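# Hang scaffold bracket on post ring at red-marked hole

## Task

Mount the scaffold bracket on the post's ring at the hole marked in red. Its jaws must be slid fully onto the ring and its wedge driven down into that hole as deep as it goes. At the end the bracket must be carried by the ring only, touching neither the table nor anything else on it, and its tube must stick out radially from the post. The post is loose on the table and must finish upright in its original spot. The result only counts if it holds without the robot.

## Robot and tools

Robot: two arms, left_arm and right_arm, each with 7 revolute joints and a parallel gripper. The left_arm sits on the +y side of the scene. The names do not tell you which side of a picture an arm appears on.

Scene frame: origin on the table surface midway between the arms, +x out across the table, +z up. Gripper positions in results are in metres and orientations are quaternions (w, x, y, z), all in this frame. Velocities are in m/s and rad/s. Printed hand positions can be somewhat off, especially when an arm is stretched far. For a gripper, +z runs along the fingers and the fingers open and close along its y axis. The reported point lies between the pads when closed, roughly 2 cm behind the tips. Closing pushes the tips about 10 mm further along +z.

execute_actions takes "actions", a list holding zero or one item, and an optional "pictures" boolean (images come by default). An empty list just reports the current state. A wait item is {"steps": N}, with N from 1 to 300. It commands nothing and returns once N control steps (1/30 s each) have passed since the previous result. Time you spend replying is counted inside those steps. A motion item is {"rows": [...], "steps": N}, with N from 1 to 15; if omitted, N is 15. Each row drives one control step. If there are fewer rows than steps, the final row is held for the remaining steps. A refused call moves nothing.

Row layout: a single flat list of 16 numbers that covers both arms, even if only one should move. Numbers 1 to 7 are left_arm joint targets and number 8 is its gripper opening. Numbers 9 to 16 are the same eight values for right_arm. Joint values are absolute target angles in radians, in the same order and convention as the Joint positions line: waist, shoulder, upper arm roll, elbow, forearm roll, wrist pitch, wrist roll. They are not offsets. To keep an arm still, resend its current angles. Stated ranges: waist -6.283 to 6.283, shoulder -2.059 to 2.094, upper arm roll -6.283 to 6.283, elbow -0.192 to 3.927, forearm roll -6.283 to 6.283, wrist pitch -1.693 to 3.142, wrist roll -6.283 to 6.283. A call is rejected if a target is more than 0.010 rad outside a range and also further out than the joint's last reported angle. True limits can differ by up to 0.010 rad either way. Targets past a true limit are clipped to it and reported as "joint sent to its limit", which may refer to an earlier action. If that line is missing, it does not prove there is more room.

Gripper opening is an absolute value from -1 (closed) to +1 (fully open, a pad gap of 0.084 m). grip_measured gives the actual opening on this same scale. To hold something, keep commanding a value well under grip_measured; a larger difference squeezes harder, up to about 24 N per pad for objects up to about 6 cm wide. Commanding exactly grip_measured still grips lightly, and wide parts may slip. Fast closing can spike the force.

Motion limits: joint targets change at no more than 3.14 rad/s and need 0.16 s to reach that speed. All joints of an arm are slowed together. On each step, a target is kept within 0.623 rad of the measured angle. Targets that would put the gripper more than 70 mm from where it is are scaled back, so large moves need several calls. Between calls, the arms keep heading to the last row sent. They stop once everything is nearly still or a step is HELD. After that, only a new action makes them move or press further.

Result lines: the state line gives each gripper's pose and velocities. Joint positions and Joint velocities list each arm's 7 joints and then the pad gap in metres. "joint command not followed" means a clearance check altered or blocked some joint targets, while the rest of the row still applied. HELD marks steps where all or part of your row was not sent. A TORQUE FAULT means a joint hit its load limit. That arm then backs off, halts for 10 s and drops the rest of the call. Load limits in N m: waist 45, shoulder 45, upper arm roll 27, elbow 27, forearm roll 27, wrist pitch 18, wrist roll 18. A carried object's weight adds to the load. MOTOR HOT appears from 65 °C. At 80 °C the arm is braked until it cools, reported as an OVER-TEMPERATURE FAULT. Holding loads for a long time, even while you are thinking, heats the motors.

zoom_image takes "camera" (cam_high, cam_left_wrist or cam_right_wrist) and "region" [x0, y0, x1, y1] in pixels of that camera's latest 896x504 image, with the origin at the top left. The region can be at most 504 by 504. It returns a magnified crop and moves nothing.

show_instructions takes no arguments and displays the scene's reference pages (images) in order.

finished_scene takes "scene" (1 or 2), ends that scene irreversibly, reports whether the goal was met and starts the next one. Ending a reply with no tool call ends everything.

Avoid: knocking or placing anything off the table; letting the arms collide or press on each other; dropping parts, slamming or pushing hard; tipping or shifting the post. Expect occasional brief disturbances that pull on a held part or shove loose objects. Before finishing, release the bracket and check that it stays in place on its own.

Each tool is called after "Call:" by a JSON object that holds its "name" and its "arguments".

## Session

Call:
{"name": "show_instructions", "arguments": {}}

Call:
{"name": "execute_actions", "arguments": {"actions": []}}

Reference images for this scene: manual page 1, manual page 2, manual page 3, manual page 4, manual page 5.

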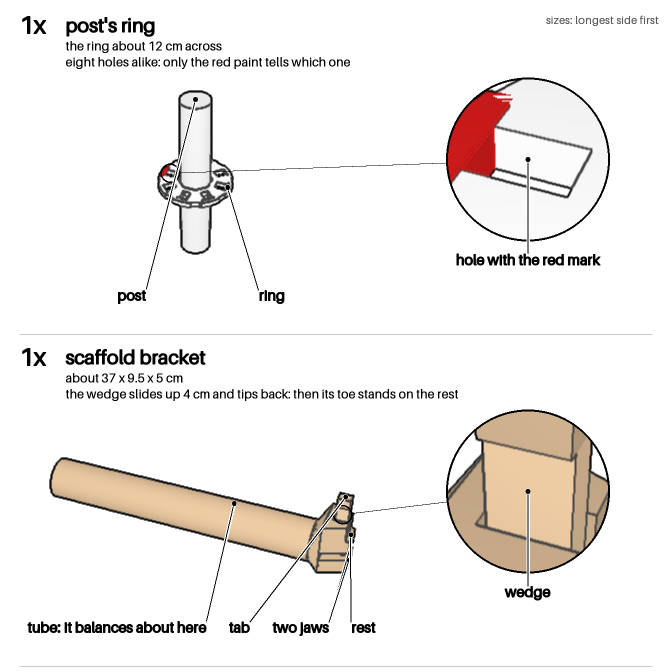

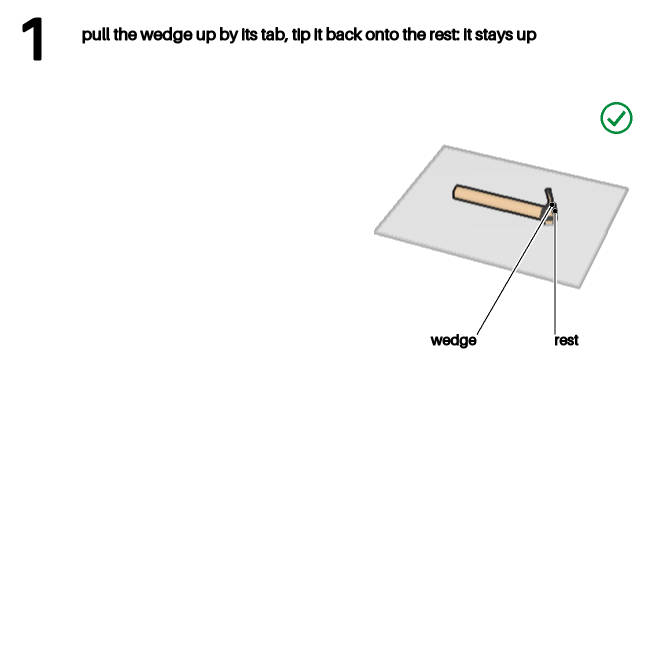

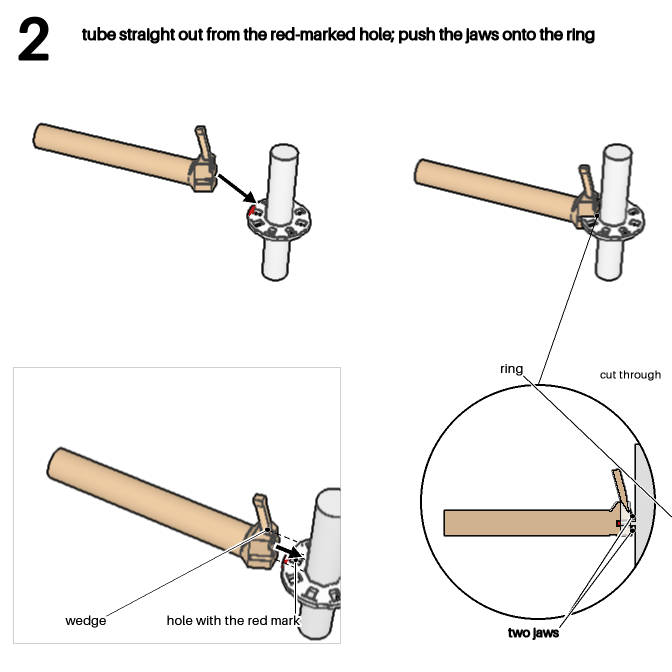

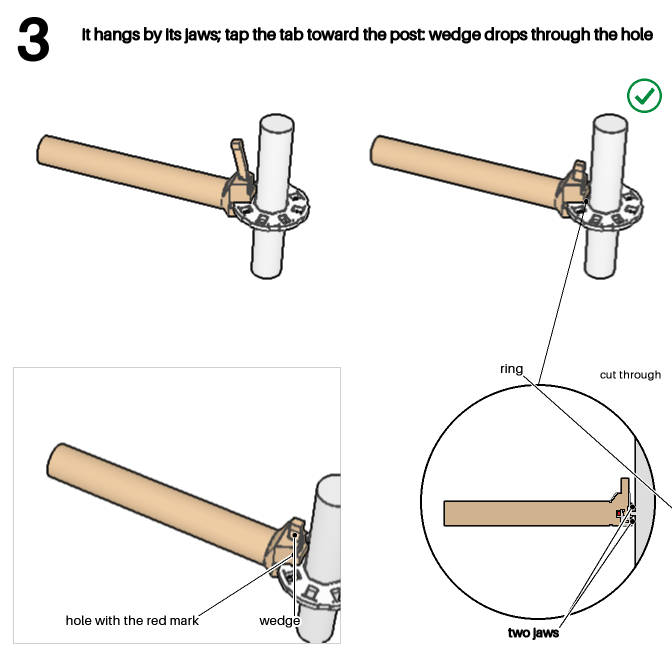

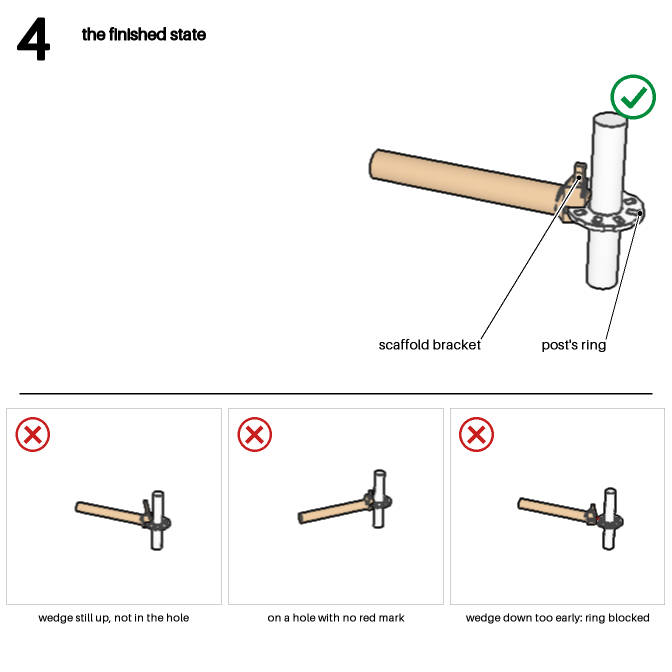

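Scene clock: 0.00 s of 7800.00 s.
left_arm: end_effector_position=(+0.2706, +0.8244, +0.3308) grip_measured=+1.00 end_effector_quat_wxyz=(-0.240, +0.386, -0.529, +0.717) end_effector_velocity=(+0.000, +0.000, -0.000) end_effector_angular_velocity=(-0.001, +0.001, +0.000) | right_arm: end_effector_position=(+0.2629, -0.5618, +0.3167) grip_measured=+1.00 end_effector_quat_wxyz=(+0.203, +0.547, +0.572, +0.577) end_effector_velocity=(-0.000, -0.000, -0.000) end_effector_angular_velocity=(+0.000, +0.000, -0.000)
Joint positions: left_arm=[-0.79  -1.558  1.511  1.322 -0.16   1.209  2.83   0.084] | right_arm=[-0.044 -1.658 -1.235  0.282 -0.285  0.769 -2.159  0.084]
Joint velocities: left_arm=[-0.001 -0.     0.     0.001  0.    -0.    -0.001 -0.   ] | right_arm=[ 0.  0. -0.  0. -0.  0.  0. -0.]
Motor temperatures (°C, as the motors report them): left_arm=[36 38 37 44 35 38 33] | right_arm=[35 38 38 41 35 33 34]

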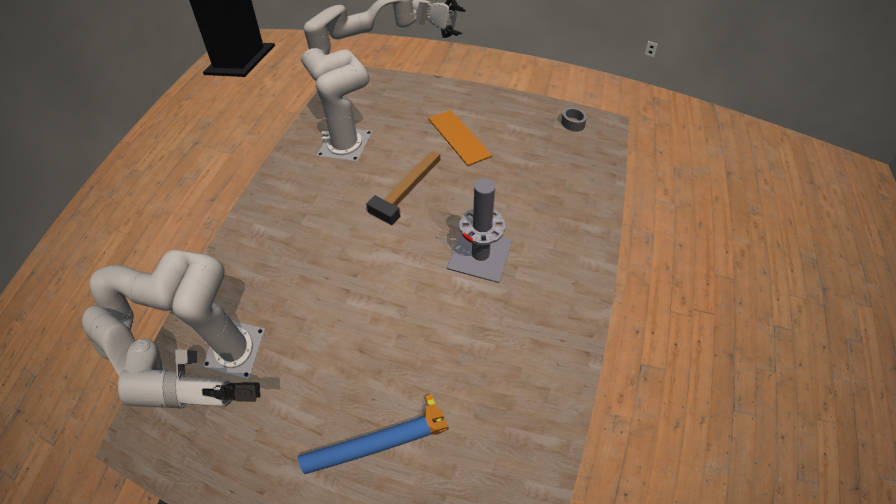

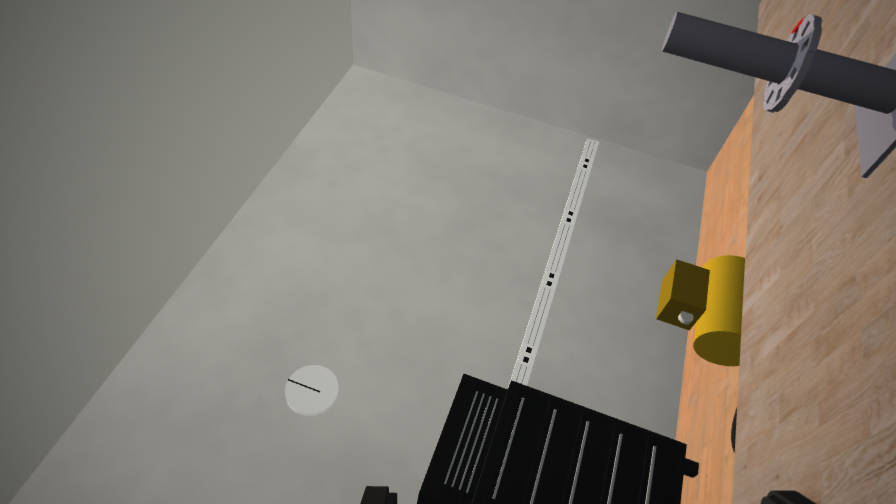

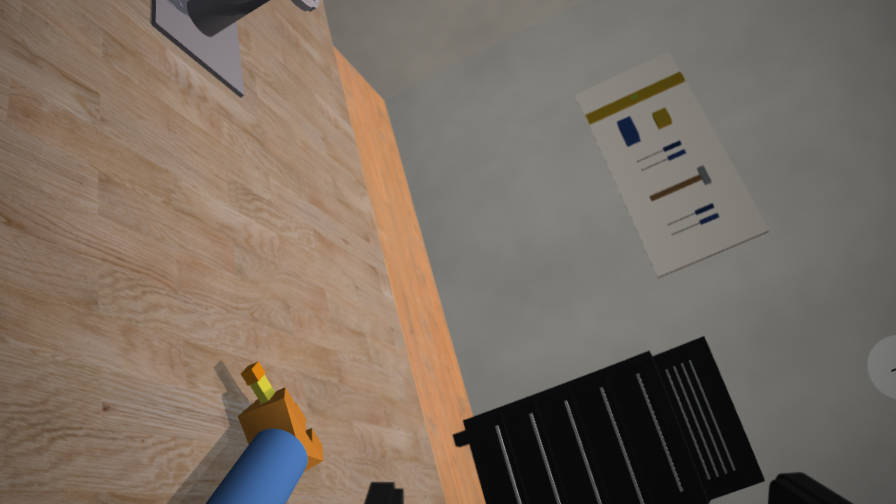

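Call:
{"name": "zoom_image", "arguments": {"camera": "cam_high", "region": [280, 370, 480, 490]}}

Call:
{"name": "zoom_image", "arguments": {"camera": "cam_high", "region": [420, 165, 550, 295]}}

Call:
{"name": "zoom_image", "arguments": {"camera": "cam_right_wrist", "region": [180, 340, 360, 504]}}

Region (280, 370, 480, 490) of cam_high's 896x504 image, scaled by 2.520, with more detail than that image has; it fills the top 302 rows of this view, and the rest is white.

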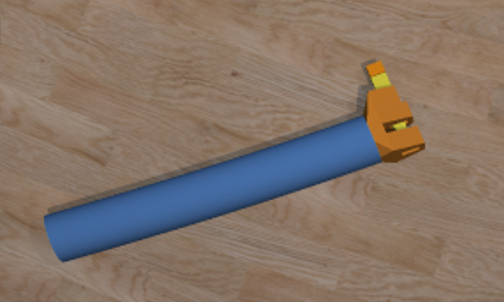

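Region (420, 165, 550, 295) of cam_high's 896x504 image, scaled by 3.877, with more detail than that image has.

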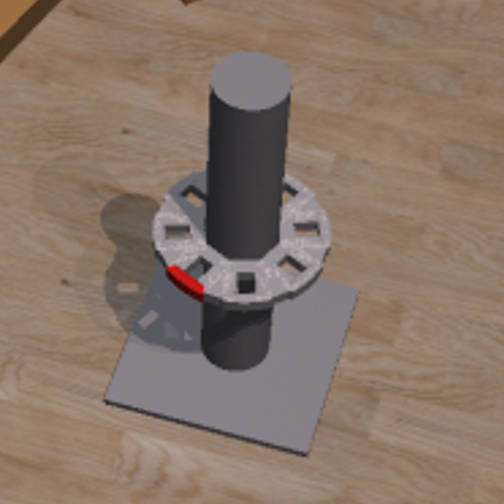

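Region (180, 340, 360, 504) of cam_right_wrist's 896x504 image, scaled by 2.800, with more detail than that image has; it fills the top 459 rows of this view, and the rest is white.

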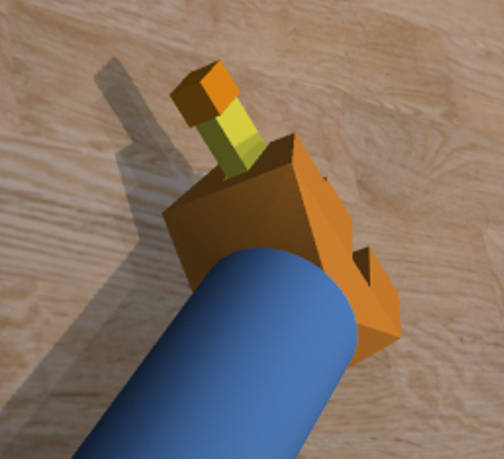

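Call:
{"name": "execute_actions", "arguments": {"actions": [{"rows": [[-0.788,-1.538,1.496,1.330,-0.158,1.213,2.802,1,-0.048,-1.641,-1.223,0.293,-0.282,0.775,-2.163,1],[-0.784,-1.497,1.466,1.345,-0.155,1.221,2.745,1,-0.057,-1.607,-1.198,0.315,-0.276,0.786,-2.171,1],[-0.779,-1.437,1.420,1.368,-0.150,1.234,2.660,1,-0.069,-1.556,-1.161,0.348,-0.268,0.803,-2.183,1],[-0.772,-1.366,1.367,1.395,-0.145,1.249,2.561,1,-0.084,-1.496,-1.118,0.386,-0.258,0.822,-2.197,1],[-0.765,-1.295,1.315,1.422,-0.139,1.263,2.462,1,-0.098,-1.436,-1.074,0.424,-0.248,0.842,-2.210,1],[-0.758,-1.224,1.262,1.449,-0.134,1.278,2.363,1,-0.113,-1.377,-1.031,0.463,-0.238,0.862,-2.224,1],[-0.752,-1.153,1.209,1.476,-0.128,1.292,2.264,1,-0.127,-1.317,-0.988,0.501,-0.228,0.882,-2.238,1],[-0.745,-1.083,1.156,1.503,-0.122,1.307,2.165,1,-0.142,-1.258,-0.945,0.539,-0.218,0.901,-2.252,1],[-0.738,-1.012,1.103,1.529,-0.117,1.321,2.066,1,-0.157,-1.198,-0.902,0.578,-0.208,0.921,-2.266,1],[-0.732,-0.941,1.050,1.556,-0.111,1.336,1.967,1,-0.171,-1.138,-0.858,0.616,-0.198,0.941,-2.279,1],[-0.725,-0.870,0.997,1.583,-0.106,1.351,1.868,1,-0.186,-1.079,-0.815,0.655,-0.188,0.960,-2.293,1],[-0.718,-0.799,0.944,1.610,-0.100,1.365,1.769,1,-0.200,-1.019,-0.772,0.693,-0.178,0.980,-2.307,1],[-0.712,-0.729,0.891,1.637,-0.094,1.380,1.670,1,-0.215,-0.959,-0.729,0.731,-0.168,1.000,-2.321,1],[-0.705,-0.658,0.839,1.664,-0.089,1.394,1.571,1,-0.230,-0.900,-0.685,0.770,-0.158,1.019,-2.335,1],[-0.698,-0.587,0.786,1.691,-0.083,1.409,1.472,1,-0.244,-0.840,-0.642,0.808,-0.148,1.039,-2.349,1]], "steps": 15}], "pictures": false}}

Call:
{"name": "execute_actions", "arguments": {"actions": [{"rows": [[-0.698,-0.587,0.786,1.691,-0.083,1.409,1.472,1,-0.259,-0.780,-0.599,0.846,-0.138,1.059,-2.362,1],[-0.698,-0.587,0.786,1.691,-0.083,1.409,1.472,1,-0.274,-0.721,-0.556,0.885,-0.128,1.079,-2.376,1],[-0.698,-0.587,0.786,1.691,-0.083,1.409,1.472,1,-0.288,-0.661,-0.513,0.923,-0.118,1.098,-2.390,1],[-0.698,-0.587,0.786,1.691,-0.083,1.409,1.472,1,-0.303,-0.602,-0.469,0.961,-0.108,1.118,-2.404,1],[-0.692,-0.516,0.733,1.718,-0.078,1.423,1.373,1,-0.317,-0.542,-0.426,1.000,-0.098,1.138,-2.418,1],[-0.692,-0.516,0.733,1.718,-0.078,1.423,1.373,1,-0.332,-0.482,-0.383,1.038,-0.088,1.157,-2.432,1],[-0.685,-0.445,0.680,1.745,-0.072,1.438,1.274,1,-0.347,-0.423,-0.340,1.076,-0.078,1.177,-2.445,1],[-0.685,-0.445,0.680,1.745,-0.072,1.438,1.274,1,-0.361,-0.363,-0.296,1.115,-0.068,1.197,-2.459,1],[-0.678,-0.375,0.627,1.771,-0.066,1.453,1.174,1,-0.376,-0.303,-0.253,1.153,-0.058,1.216,-2.473,1],[-0.678,-0.375,0.627,1.771,-0.066,1.453,1.174,1,-0.390,-0.244,-0.210,1.191,-0.048,1.236,-2.487,1],[-0.672,-0.304,0.574,1.798,-0.061,1.467,1.075,1,-0.405,-0.184,-0.167,1.230,-0.038,1.256,-2.501,1],[-0.672,-0.304,0.574,1.798,-0.061,1.467,1.075,1,-0.420,-0.124,-0.124,1.268,-0.029,1.276,-2.515,1],[-0.665,-0.233,0.521,1.825,-0.055,1.482,0.976,1,-0.436,-0.056,-0.074,1.312,-0.017,1.298,-2.530,1],[-0.665,-0.233,0.521,1.825,-0.055,1.482,0.976,1,-0.451,0.003,-0.031,1.350,-0.007,1.318,-2.544,1],[-0.658,-0.162,0.468,1.852,-0.050,1.496,0.877,1,-0.4613,0.0459,0,1.3777,0,1.3318,-2.554,1]], "steps": 15}], "pictures": false}}

Call:
{"name": "execute_actions", "arguments": {"actions": [{"rows": [[-0.658,-0.162,0.468,1.852,-0.050,1.496,0.877,1,-0.4613,0.0459,0,1.3777,0,1.3318,-2.554,1],[-0.652,-0.091,0.416,1.879,-0.044,1.511,0.778,1,-0.4613,0.0459,0,1.3777,0,1.3318,-2.554,1],[-0.652,-0.091,0.416,1.879,-0.044,1.511,0.778,1,-0.4613,0.0459,0,1.3777,0,1.3318,-2.554,1],[-0.645,-0.021,0.363,1.906,-0.038,1.525,0.679,1,-0.4613,0.0459,0,1.3777,0,1.3318,-2.554,1],[-0.645,-0.021,0.363,1.906,-0.038,1.525,0.679,1,-0.4613,0.0459,0,1.3777,0,1.3318,-2.554,1],[-0.638,0.050,0.310,1.933,-0.033,1.540,0.580,1,-0.4613,0.0459,0,1.3777,0,1.3318,-2.554,1],[-0.638,0.050,0.310,1.933,-0.033,1.540,0.580,1,-0.4613,0.0459,0,1.3777,0,1.3318,-2.554,1],[-0.631,0.121,0.257,1.960,-0.027,1.555,0.481,1,-0.4613,0.0459,0,1.3777,0,1.3318,-2.554,1],[-0.631,0.121,0.257,1.960,-0.027,1.555,0.481,1,-0.4613,0.0459,0,1.3777,0,1.3318,-2.554,1],[-0.625,0.192,0.204,1.986,-0.022,1.569,0.382,1,-0.4613,0.0459,0,1.3777,0,1.3318,-2.554,1],[-0.625,0.192,0.204,1.986,-0.022,1.569,0.382,1,-0.4613,0.0459,0,1.3777,0,1.3318,-2.554,1],[-0.618,0.263,0.151,2.013,-0.016,1.584,0.283,1,-0.4613,0.0459,0,1.3777,0,1.3318,-2.554,1],[-0.610,0.343,0.091,2.044,-0.010,1.600,0.170,1,-0.4613,0.0459,0,1.3777,0,1.3318,-2.554,1],[-0.604,0.414,0.038,2.071,-0.004,1.615,0.071,1,-0.4613,0.0459,0,1.3777,0,1.3318,-2.554,1],[-0.599,0.4648,0,2.0902,0,1.6254,0,1,-0.4613,0.0459,0,1.3777,0,1.3318,-2.554,1]], "steps": 15}], "pictures": false}}

Call:
{"name": "execute_actions", "arguments": {"actions": [{"steps": 45}]}}

Scene clock: 120.50 s of 7800.00 s.
left_arm: end_effector_position=(+0.2588, +0.8075, +0.4773) grip_measured=+1.00 end_effector_quat_wxyz=(+0.182, -0.504, +0.576, -0.617) end_effector_velocity=(+0.034, -0.160, +0.364) end_effector_angular_velocity=(+0.395, +0.677, +0.145) | right_arm: end_effector_position=(+0.2301, -0.6763, +0.3483) grip_measured=+1.00 end_effector_quat_wxyz=(+0.244, +0.637, +0.667, +0.299) end_effector_velocity=(+0.035, -0.146, +0.214) end_effector_angular_velocity=(-1.254, +1.310, -0.025)
Joint positions: left_arm=[-0.757 -1.219  1.256  1.452 -0.133  1.278  2.388  0.084] | right_arm=[-0.18  -1.107 -0.836  0.638 -0.193  0.95  -2.286  0.084]
Joint velocities: left_arm=[ 0.081  0.866 -0.658  0.33   0.068  0.179 -0.852 -0.   ] | right_arm=[-0.424  1.74   1.264  1.112  0.291  0.572 -0.401 -0.   ]
Motor temperatures (°C, as the motors report them): left_arm=[36 39 44 44 35 38 33] | right_arm=[35 38 40 41 35 33 34]
Steps of this call (steps 1 to 90: nothing new was sent; then 117.00 s passed at rest; steps 91 to 105: all 15 steps of this action). Readings (joint positions):
91: left_arm=[-0.790 -1.558 1.511 1.322 -0.160 1.209 2.830] | right_arm=[-0.044 -1.658 -1.234 0.282 -0.285 0.769 -2.159]
92: left_arm=[-0.790 -1.556 1.510 1.323 -0.159 1.210 2.826] | right_arm=[-0.045 -1.655 -1.233 0.283 -0.285 0.770 -2.160]
94: left_arm=[-0.788 -1.532 1.497 1.332 -0.157 1.215 2.788] | right_arm=[-0.051 -1.630 -1.215 0.299 -0.280 0.780 -2.166]
98: left_arm=[-0.776 -1.421 1.407 1.376 -0.149 1.237 2.638] | right_arm=[-0.086 -1.488 -1.112 0.392 -0.256 0.826 -2.199]
105: the state above

Scene clock: 121.00 s of 7800.00 s.
left_arm: end_effector_position=(+0.3085, +0.6772, +0.6130) grip_measured=+1.00 end_effector_quat_wxyz=(+0.149, -0.606, +0.622, -0.473) end_effector_velocity=(+0.147, -0.339, +0.172) end_effector_angular_velocity=(+0.306, +0.587, +0.158) | right_arm: end_effector_position=(+0.3590, -0.6376, +0.3724) grip_measured=+1.00 end_effector_quat_wxyz=(+0.122, +0.543, +0.830, +0.025) end_effector_velocity=(+0.302, +0.183, -0.148) end_effector_angular_velocity=(-0.070, +0.845, +0.712)
Joint positions: left_arm=[-0.719 -0.806  0.946  1.609 -0.1    1.364  1.959  0.084] | right_arm=[-0.367 -0.335 -0.276  1.131 -0.064  1.206 -2.466  0.084]
Joint velocities: left_arm=[ 0.075  0.794 -0.607  0.31   0.064  0.166 -0.789  0.   ] | right_arm=[-0.296  1.204  0.869  0.771  0.203  0.398 -0.279 -0.   ]
Motor temperatures (°C, as the motors report them): left_arm=[36 39 44 44 35 38 33] | right_arm=[35 38 40 41 35 33 34]
Steps of this call (steps 1 to 15: all 15 steps of this action). Readings (joint positions):
1: left_arm=[-0.754 -1.191 1.234 1.463 -0.131 1.284 2.360] | right_arm=[-0.194 -1.049 -0.794 0.676 -0.183 0.969 -2.300]
2: left_arm=[-0.752 -1.163 1.213 1.474 -0.129 1.290 2.332] | right_arm=[-0.208 -0.991 -0.751 0.713 -0.173 0.989 -2.314]
4: left_arm=[-0.746 -1.107 1.171 1.495 -0.124 1.302 2.274] | right_arm=[-0.237 -0.873 -0.665 0.789 -0.153 1.028 -2.341]
8: left_arm=[-0.736 -0.995 1.088 1.537 -0.115 1.325 2.153] | right_arm=[-0.291 -0.648 -0.502 0.931 -0.116 1.102 -2.393]
15: the state above

Scene clock: 121.50 s of 7800.00 s.
left_arm: end_effector_position=(+0.3827, +0.4872, +0.6502) grip_measured=+1.00 end_effector_quat_wxyz=(-0.125, +0.667, -0.651, +0.341) end_effector_velocity=(+0.122, -0.409, -0.001) end_effector_angular_velocity=(+0.274, +0.418, +0.035) | right_arm: end_effector_position=(+0.4459, -0.5685, +0.3023) grip_measured=+1.00 end_effector_quat_wxyz=(+0.003, +0.441, +0.898, -0.000) end_effector_velocity=(+0.012, -0.002, +0.010) end_effector_angular_velocity=(+0.004, -0.016, +0.016)
Joint positions: left_arm=[-0.679 -0.436  0.632  1.768 -0.067  1.451  1.59   0.084] | right_arm=[-0.46   0.039 -0.006  1.374 -0.001  1.33  -2.553  0.084]
Joint velocities: left_arm=[ 0.089  0.673 -0.68   0.355  0.074  0.194 -0.672  0.   ] | right_arm=[-0.026  0.03   0.027  0.062  0.008  0.018 -0.017  0.   ]
Motor temperatures (°C, as the motors report them): left_arm=[36 39 44 44 35 38 33] | right_arm=[35 38 40 41 35 33 34]
Steps of this call (steps 1 to 15: all 15 steps of this action). Readings (joint positions):
1: left_arm=[-0.716 -0.779 0.925 1.619 -0.098 1.370 1.933] | right_arm=[-0.377 -0.295 -0.247 1.157 -0.057 1.219 -2.475]
2: left_arm=[-0.713 -0.753 0.905 1.630 -0.096 1.376 1.907] | right_arm=[-0.386 -0.256 -0.219 1.182 -0.050 1.232 -2.484]
4: left_arm=[-0.708 -0.702 0.864 1.651 -0.092 1.387 1.856] | right_arm=[-0.405 -0.180 -0.164 1.231 -0.038 1.257 -2.501]
8: left_arm=[-0.698 -0.602 0.781 1.693 -0.083 1.410 1.756] | right_arm=[-0.441 -0.035 -0.059 1.324 -0.014 1.305 -2.535]
15: the state above

Scene clock: 123.00 s of 7800.00 s.
left_arm: end_effector_position=(+0.4782, +0.1165, +0.3530) grip_measured=+1.00 end_effector_quat_wxyz=(+0.000, +0.964, -0.267, +0.003) end_effector_velocity=(+0.000, -0.005, +0.001) end_effector_angular_velocity=(-0.006, -0.001, +0.075) | right_arm: end_effector_position=(+0.4474, -0.5660, +0.3000) grip_measured=+1.00 end_effector_quat_wxyz=(+0.000, +0.438, +0.899, +0.000) end_effector_velocity=(-0.000, -0.000, +0.000) end_effector_angular_velocity=(-0.000, -0.001, +0.000)
Joint positions: left_arm=[-0.599  0.461  0.002  2.091 -0.     1.625  0.008  0.084] | right_arm=[-0.461  0.046 -0.     1.378 -0.     1.332 -2.554  0.084]
Joint velocities: left_arm=[ 0.004  0.01  -0.014  0.016  0.002  0.003 -0.083 -0.   ] | right_arm=[ 0.    -0.001 -0.     0.     0.    -0.    -0.     0.   ]
Motor temperatures (°C, as the motors report them): left_arm=[36 39 43 44 35 38 33] | right_arm=[35 38 40 41 35 33 34]
Steps of this call (steps 1 to 45: the robot went on to your last target). Readings (joint positions):
1: left_arm=[-0.676 -0.414 0.609 1.780 -0.064 1.458 1.568] | right_arm=[-0.461 0.040 -0.005 1.376 -0.001 1.330 -2.553]
2: left_arm=[-0.673 -0.391 0.586 1.793 -0.062 1.464 1.545] | right_arm=[-0.461 0.041 -0.004 1.377 -0.001 1.331 -2.553]
4: left_arm=[-0.668 -0.346 0.542 1.815 -0.057 1.476 1.499] | right_arm=[-0.461 0.042 -0.002 1.377 -0.000 1.331 -2.554]
8: left_arm=[-0.657 -0.251 0.460 1.857 -0.049 1.499 1.404] | right_arm=[-0.461 0.045 -0.001 1.377 -0.000 1.332 -2.554]
45: the state above

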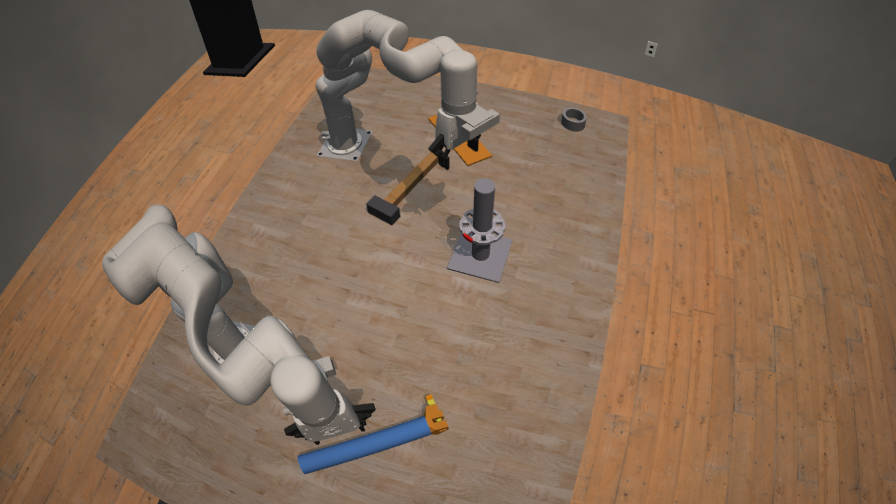

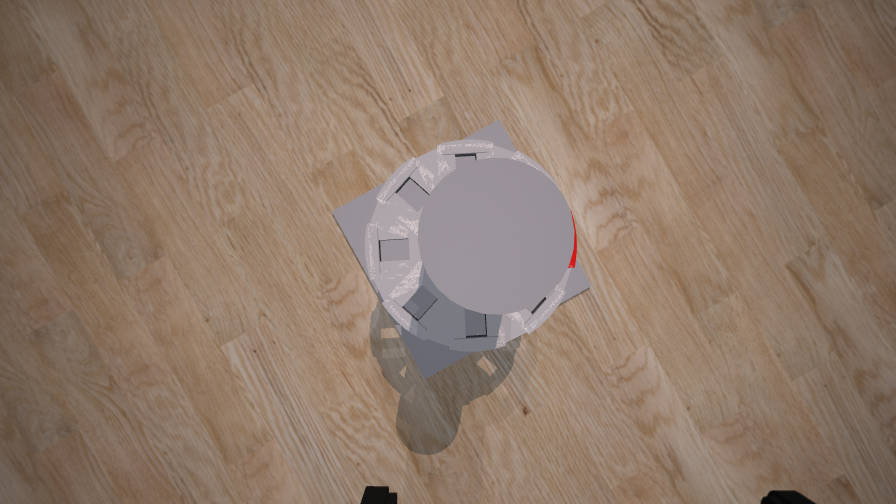

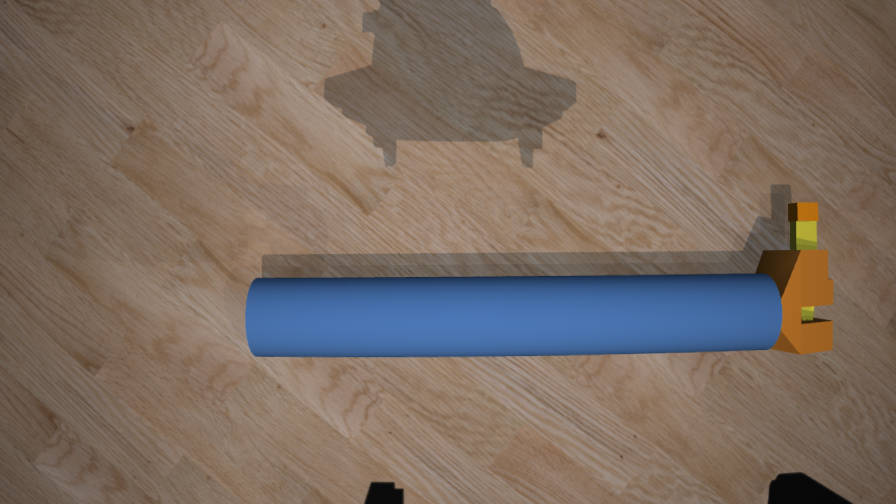

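Call:
{"name": "execute_actions", "arguments": {"actions": []}}

Scene clock: 151.73 s of 7800.00 s.
left_arm: end_effector_position=(+0.4776, +0.1154, +0.3500) grip_measured=+1.00 end_effector_quat_wxyz=(+0.000, +0.964, -0.264, -0.000) end_effector_velocity=(-0.000, -0.000, +0.000) end_effector_angular_velocity=(-0.000, +0.000, -0.001) | right_arm: end_effector_position=(+0.4474, -0.5660, +0.3000) grip_measured=+1.00 end_effector_quat_wxyz=(-0.000, +0.438, +0.899, +0.000) end_effector_velocity=(-0.000, -0.000, -0.001) end_effector_angular_velocity=(+0.000, +0.001, -0.001)
Joint positions: left_arm=[-0.599  0.465  0.     2.09  -0.     1.625  0.     0.084] | right_arm=[-0.461  0.046  0.     1.378 -0.     1.332 -2.554  0.084]
Joint velocities: left_arm=[ 0. -0. -0.  0. -0. -0.  0.  0.] | right_arm=[-0.001  0.001  0.    -0.    -0.    -0.     0.     0.   ]
Motor temperatures (°C, as the motors report them): left_arm=[36 39 39 47 35 38 33] | right_arm=[35 38 38 44 35 33 34]
Steps of this call (steps 1 to 15: the robot went on to your last target; steps 16 to 90: nothing new was sent; then 25.73 s passed at rest). Readings (joint positions):
1: left_arm=[-0.599 0.461 0.002 2.092 0.000 1.625 0.005] | right_arm=[-0.461 0.046 -0.000 1.378 -0.000 1.332 -2.554]
2: left_arm=[-0.599 0.462 0.001 2.092 0.000 1.625 0.004] | right_arm=[-0.461 0.046 0.000 1.378 -0.000 1.332 -2.554]
4: left_arm=[-0.599 0.463 0.001 2.091 0.000 1.625 0.002] | right_arm=[-0.461 0.046 0.000 1.378 0.000 1.332 -2.554]
8: left_arm=[-0.599 0.464 0.000 2.090 0.000 1.625 0.001] | right_arm=[-0.461 0.046 -0.000 1.378 0.000 1.332 -2.554]
90: the state above
All arms were judged still, so your last target was given up. Only a new action makes them travel on or press farther. Fingers that are still opening or closing keep moving.

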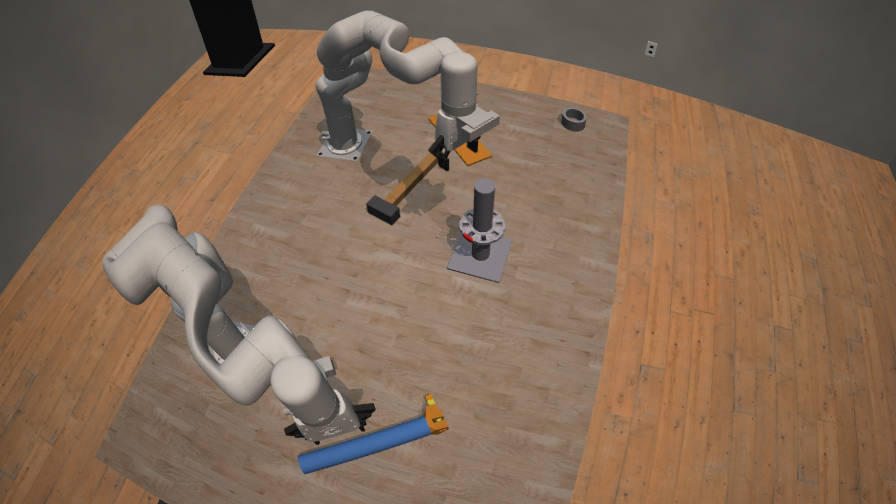

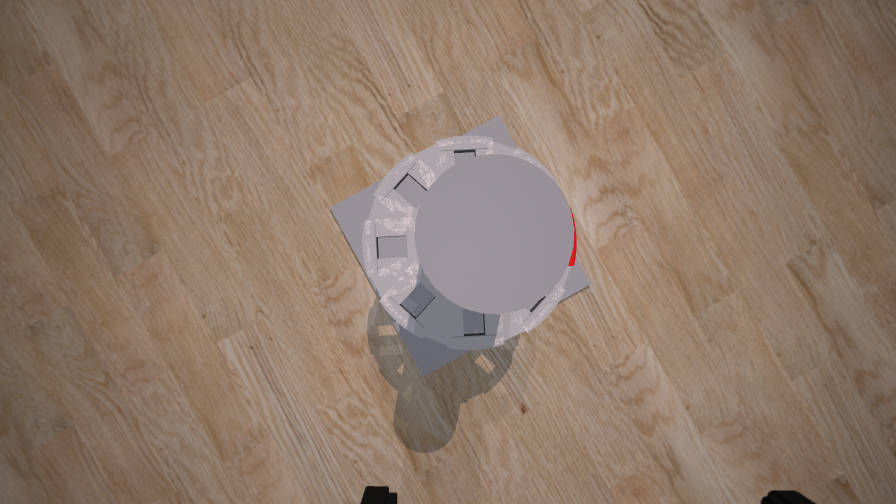

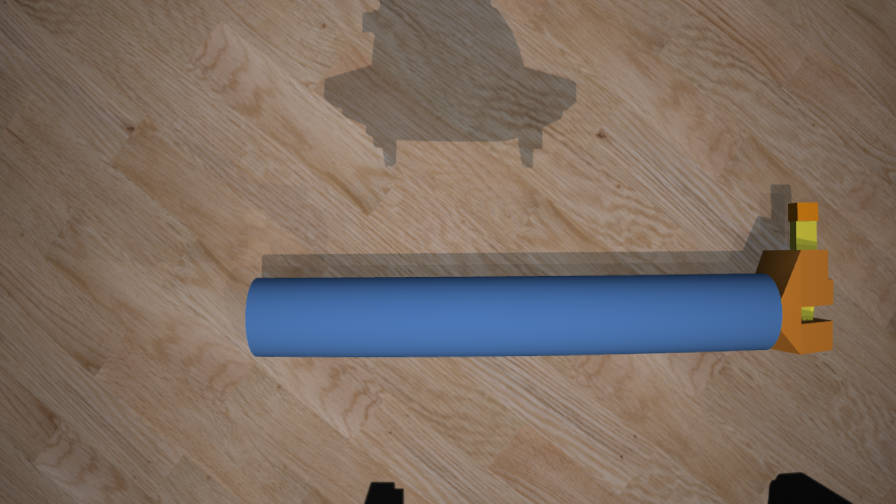

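Call:
{"name": "show_instructions", "arguments": {}}

Reference images for this scene: manual page 1, manual page 2, manual page 3, manual page 4, manual page 5.

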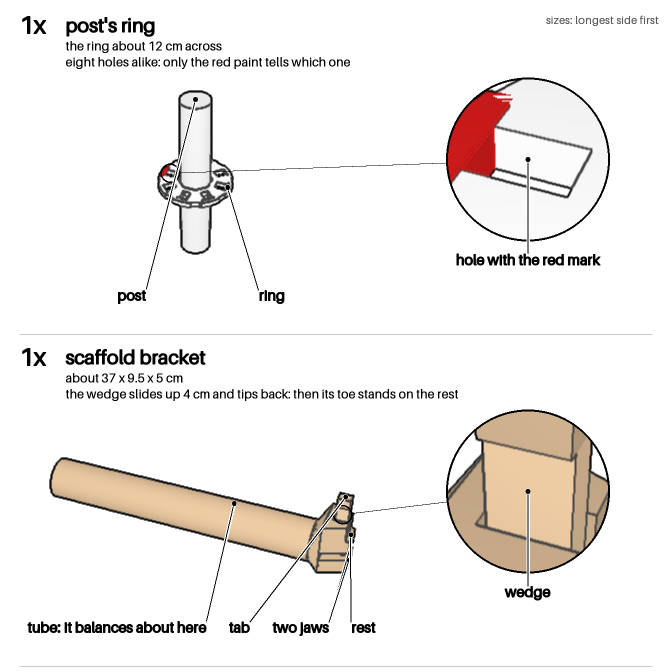

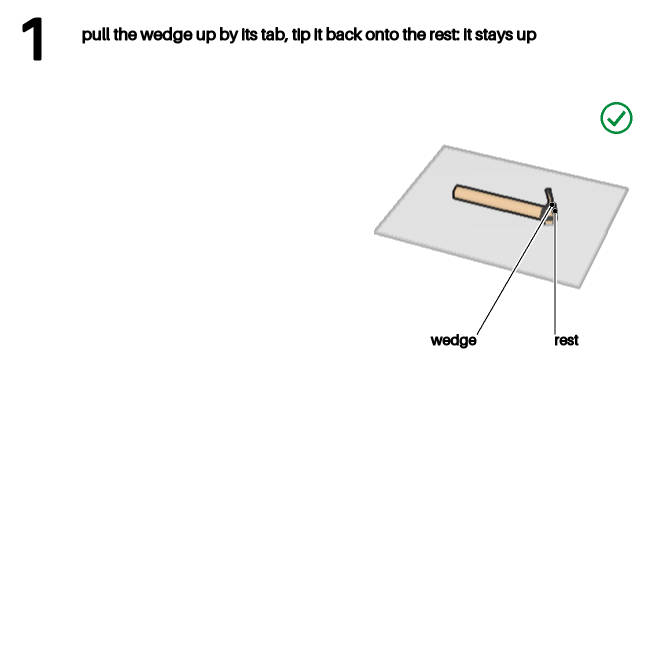

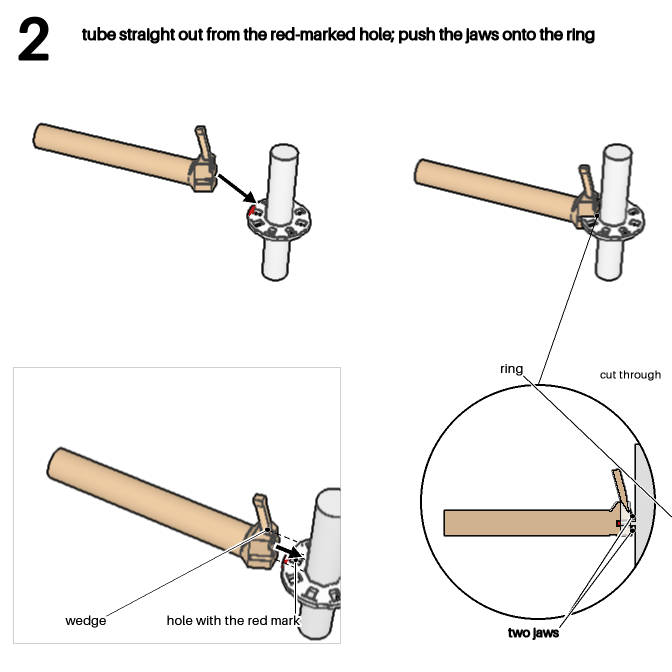

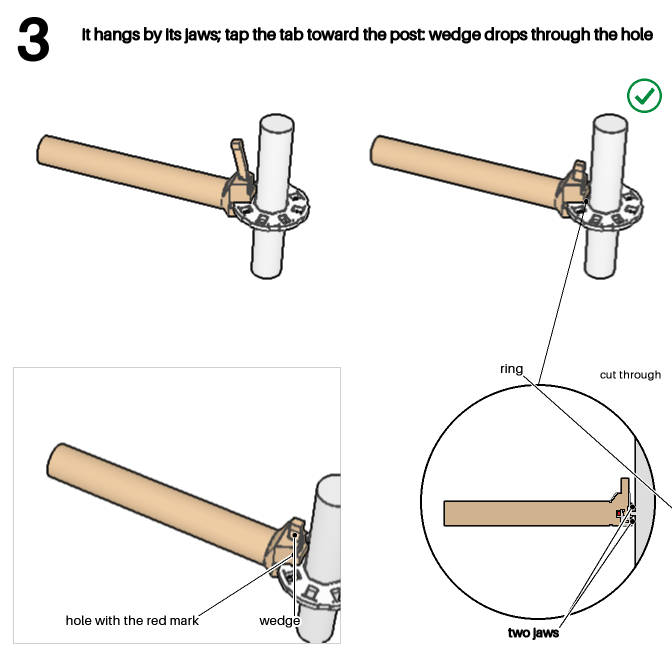

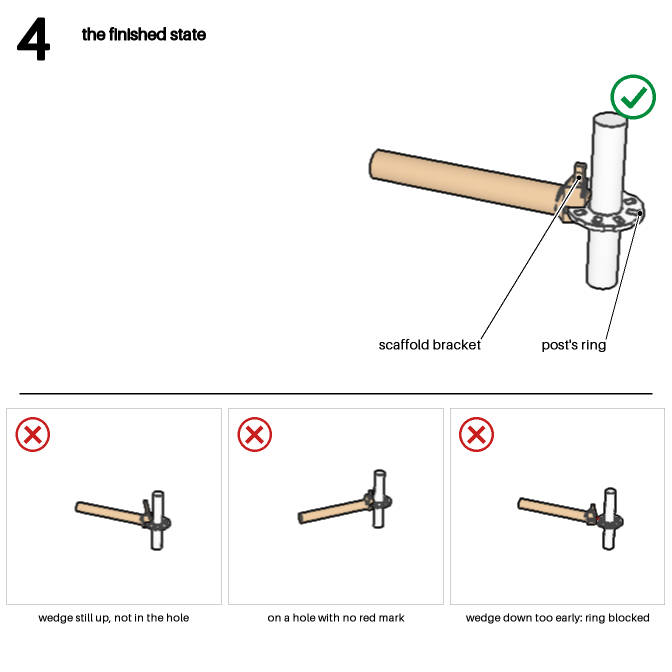

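Call:
{"name": "zoom_image", "arguments": {"camera": "cam_left_wrist", "region": [320, 100, 620, 400]}}

Region (320, 100, 620, 400) of cam_left_wrist's 896x504 image, scaled by 1.680, with more detail than that image has.

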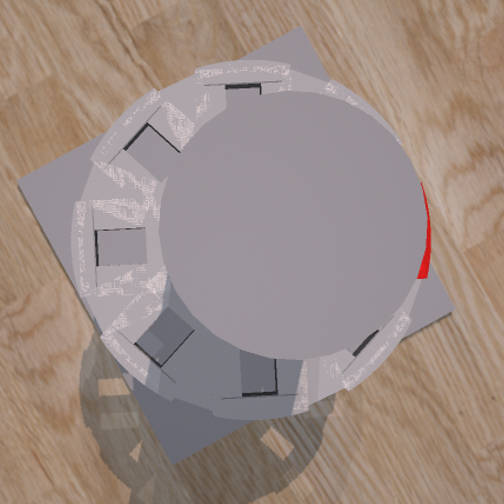

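Call:
{"name": "execute_actions", "arguments": {"actions": [{"rows": [[-0.599,-0.4873,0,0.4711,0,0.75,1.2,1,-0.0755,0.3686,0,1.3684,0,0.9998,-2.1795,-0.2]], "steps": 15}], "pictures": false}}

Call:
{"name": "execute_actions", "arguments": {"actions": [{"rows": [[-0.599,-0.4873,0,0.4711,0,0.75,1.2,1,-0.0755,0.3686,0,1.3684,0,0.9998,-2.1795,-0.2]], "steps": 15}], "pictures": false}}

Scene clock: 272.23 s of 7800.00 s.
left_arm: end_effector_position=(+0.4375, +0.1392, +0.4815) grip_measured=+1.00 end_effector_quat_wxyz=(-0.016, +0.797, -0.536, +0.279) end_effector_velocity=(-0.259, +0.153, +0.038) end_effector_angular_velocity=(+0.532, -1.385, -1.830) | right_arm: end_effector_position=(+0.5261, -0.4309, +0.1918) grip_measured=-0.22 end_effector_quat_wxyz=(-0.001, +0.434, +0.901, -0.000) end_effector_velocity=(+0.107, +0.347, -0.257) end_effector_angular_velocity=(-0.002, -0.003, +0.015)
Joint positions: left_arm=[-0.599 -0.156  0.     1.446  0.     1.036  0.649  0.084] | right_arm=[-0.179  0.283  0.001  1.371  0.     1.089 -2.28   0.035]
Joint velocities: left_arm=[ 0.    -1.676 -0.001 -2.135 -0.    -1.38   2.168  0.   ] | right_arm=[ 0.643  0.536 -0.003 -0.013 -0.    -0.553  0.625 -0.   ]
Motor temperatures (°C, as the motors report them): left_arm=[36 40 38 48 35 38 33] | right_arm=[35 39 38 46 35 33 34]
Steps of this call (steps 1 to 90: nothing new was sent; then 117.00 s passed at rest; steps 91 to 105: all 15 steps of this action). Readings (joint positions):
91: left_arm=[-0.599 0.465 0.000 2.090 -0.000 1.625 0.000] | right_arm=[-0.461 0.046 -0.000 1.378 -0.000 1.332 -2.554]
92: left_arm=[-0.599 0.461 0.000 2.085 -0.000 1.620 0.005] | right_arm=[-0.458 0.048 -0.001 1.378 -0.000 1.328 -2.549]
94: left_arm=[-0.599 0.422 0.000 2.037 -0.000 1.575 0.051] | right_arm=[-0.424 0.075 -0.008 1.381 -0.001 1.295 -2.513]
98: left_arm=[-0.599 0.220 -0.000 1.842 0.000 1.377 0.248] | right_arm=[-0.331 0.155 0.001 1.374 0.000 1.220 -2.428]
105: the state above

Scene clock: 272.73 s of 7800.00 s.
left_arm: end_effector_position=(+0.3491, +0.1916, +0.2965) grip_measured=+1.00 end_effector_quat_wxyz=(+0.048, -0.685, +0.704, -0.179) end_effector_velocity=(-0.199, +0.118, -0.372) end_effector_angular_velocity=(+0.412, +0.378, -0.414) | right_arm: end_effector_position=(+0.5390, -0.3754, +0.1510) grip_measured=-0.22 end_effector_quat_wxyz=(+0.001, +0.434, +0.901, +0.000) end_effector_velocity=(-0.004, +0.017, -0.009) end_effector_angular_velocity=(+0.005, +0.015, +0.024)
Joint positions: left_arm=[-0.599 -0.403  0.     0.791 -0.     0.822  1.063  0.084] | right_arm=[-0.077  0.367 -0.001  1.369 -0.     1.    -2.18   0.035]
Joint velocities: left_arm=[ 0.    -0.272  0.    -1.041  0.    -0.234  0.445  0.   ] | right_arm=[ 0.016  0.012  0.015 -0.006  0.001 -0.003  0.006 -0.   ]
Motor temperatures (°C, as the motors report them): left_arm=[36 39 38 48 35 38 33] | right_arm=[35 39 38 46 35 33 34]
Steps of this call (steps 1 to 15: all 15 steps of this action). Readings (joint positions):
1: left_arm=[-0.599 -0.209 -0.000 1.375 0.000 0.992 0.721] | right_arm=[-0.157 0.300 0.001 1.370 0.000 1.071 -2.259]
2: left_arm=[-0.599 -0.253 -0.000 1.308 0.000 0.957 0.787] | right_arm=[-0.136 0.318 0.000 1.370 0.000 1.052 -2.239]
4: left_arm=[-0.599 -0.301 -0.000 1.201 0.000 0.917 0.882] | right_arm=[-0.101 0.348 0.003 1.368 0.000 1.024 -2.207]
8: left_arm=[-0.599 -0.341 -0.000 1.039 -0.000 0.877 0.957] | right_arm=[-0.080 0.364 0.001 1.368 0.000 1.005 -2.186]
15: the state above

Call:
{"name": "execute_actions", "arguments": {"actions": [{"rows": [[-0.599,-0.4873,0,0.4711,0,0.75,1.2,1,-0.0755,0.3686,0,1.3684,0,0.9998,-2.1795,-0.2]], "steps": 3}]}}

Call:
{"name": "execute_actions", "arguments": {"actions": [{"rows": [[-0.62,0.5863,0,0.4433,0,-1.6429,3.1416,1,-0.0755,0.3686,0,1.3684,0,0.9998,-2.1795,-0.2]], "steps": 15}], "pictures": false}}

Scene clock: 284.00 s of 7800.00 s.
left_arm: end_effector_position=(+0.2783, +0.2335, +0.1867) grip_measured=+1.00 end_effector_quat_wxyz=(+0.034, -0.643, +0.759, -0.098) end_effector_velocity=(+0.000, -0.000, +0.001) end_effector_angular_velocity=(-0.001, -0.001, -0.000) | right_arm: end_effector_position=(+0.5386, -0.3740, +0.1500) grip_measured=-0.22 end_effector_quat_wxyz=(-0.000, +0.433, +0.901, +0.000) end_effector_velocity=(-0.000, -0.000, +0.000) end_effector_angular_velocity=(-0.000, -0.000, +0.000)
Joint positions: left_arm=[-0.599 -0.487  0.     0.471  0.     0.75   1.2    0.084] | right_arm=[-0.076  0.369  0.     1.368 -0.     1.    -2.179  0.035]
Joint velocities: left_arm=[ 0.     0.    -0.     0.002 -0.     0.     0.    -0.   ] | right_arm=[ 0. -0. -0. -0. -0.  0.  0.  0.]
Motor temperatures (°C, as the motors report them): left_arm=[36 39 38 48 35 38 33] | right_arm=[35 39 38 46 35 33 34]
Steps of this call (steps 1 to 30: the robot went on to your last target; steps 31 to 90: nothing new was sent; then 8.17 s passed at rest; steps 91 to 93: all 3 steps of this action). Readings (joint positions):
91: left_arm=[-0.599 -0.487 0.000 0.471 -0.000 0.750 1.200] | right_arm=[-0.075 0.369 0.000 1.368 -0.000 1.000 -2.180]
92: left_arm=[-0.599 -0.487 0.000 0.471 -0.000 0.750 1.200] | right_arm=[-0.075 0.369 -0.000 1.368 0.000 1.000 -2.179]
93: the state above

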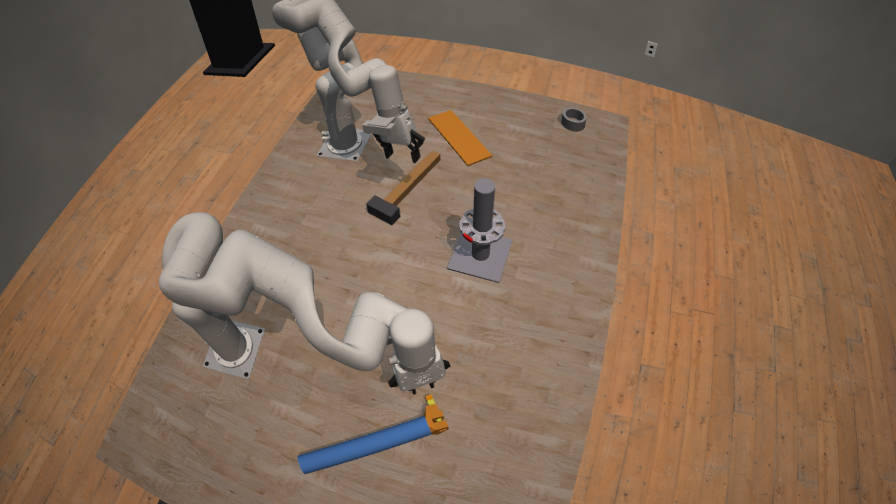

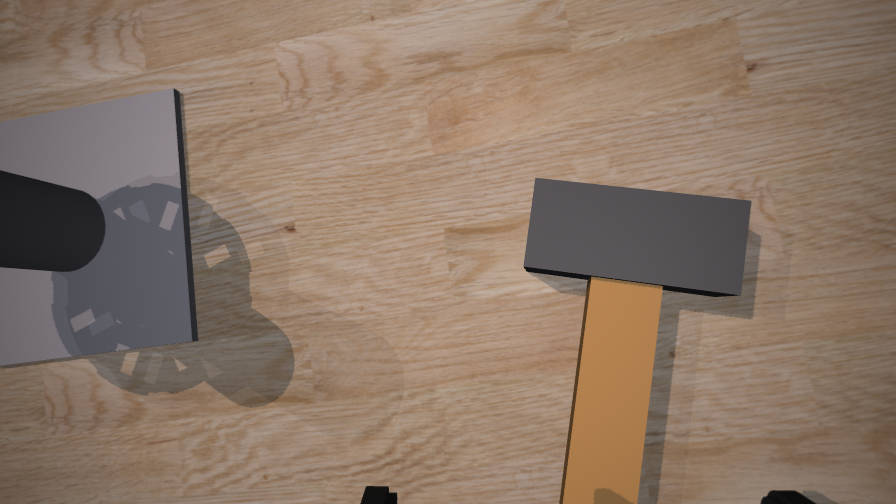

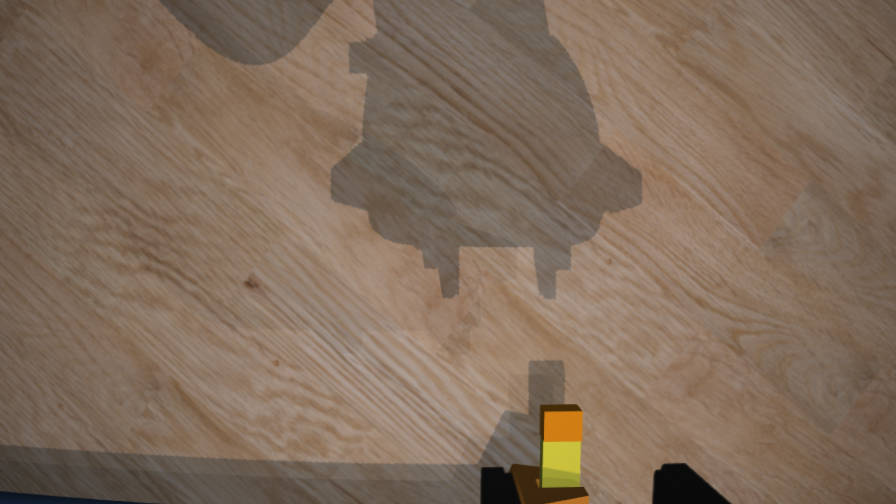

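Scene clock: 294.50 s of 7800.00 s.
left_arm: end_effector_position=(+0.3164, +0.2049, +0.0698) grip_measured=+1.00 end_effector_quat_wxyz=(+0.068, -0.422, +0.898, -0.103) end_effector_velocity=(-0.001, +0.001, -0.001) end_effector_angular_velocity=(+0.002, +0.002, -0.001) | right_arm: end_effector_position=(+0.5386, -0.3740, +0.1500) grip_measured=-0.22 end_effector_quat_wxyz=(-0.000, +0.433, +0.901, +0.000) end_effector_velocity=(-0.000, +0.000, -0.000) end_effector_angular_velocity=(+0.000, +0.001, -0.000)
Joint positions: left_arm=[-0.612 -0.03   0.     0.456 -0.     0.238  1.714  0.084] | right_arm=[-0.076  0.369 -0.     1.368  0.     1.    -2.179  0.035]
Joint velocities: left_arm=[-0.    -0.    -0.    -0.003 -0.    -0.     0.001  0.   ] | right_arm=[ 0.001 -0.    -0.    -0.     0.     0.     0.001  0.   ]
Motor temperatures (°C, as the motors report them): left_arm=[36 39 38 47 35 38 33] | right_arm=[35 39 38 46 35 33 34]
TORQUE FAULT: the external load on joint 2 (shoulder) of the left arm reached its load limit, and that arm stopped for 10 seconds. A torque fault stops only its own arm. That arm's remaining commands of this call were not run. Joint 2 (shoulder) of that arm moved back by up to 3 degrees. That arm holds there, with its grip as last carried out, and accepts commands again: back off and push less far. That arm stops again, at the same cost, whenever a joint's load reaches its limit.
The stop of the left arm began at step 15 of this call (marked STOPPED below). From that step on that arm followed nothing that you had sent. 1 of its steps, steps kept back included, did not run and will not run. Nothing is kept back now, and the robot has no last target.
Steps of this call (steps 1 to 15: all 15 steps of this action; steps 16 to 315: the stop continued). Readings (joint positions):
1: left_arm=[-0.599 -0.487 0.000 0.471 -0.000 0.750 1.200] | right_arm=[-0.075 0.369 -0.000 1.368 0.000 1.000 -2.180]
2: left_arm=[-0.599 -0.484 0.000 0.471 -0.000 0.745 1.205] | right_arm=[-0.075 0.369 0.000 1.368 0.000 1.000 -2.179]
4: left_arm=[-0.601 -0.443 -0.000 0.472 -0.000 0.699 1.250] | right_arm=[-0.075 0.369 0.000 1.368 -0.000 1.000 -2.180]
8: left_arm=[-0.606 -0.256 0.000 0.461 0.000 0.517 1.433] | right_arm=[-0.076 0.369 0.000 1.368 0.000 1.000 -2.179]
15: left_arm=[-0.612 0.022 0.000 0.470 0.000 0.232 1.717] | right_arm=[-0.076 0.369 0.000 1.368 -0.000 1.000 -2.180] STOPPED (the left arm)
315: the state above


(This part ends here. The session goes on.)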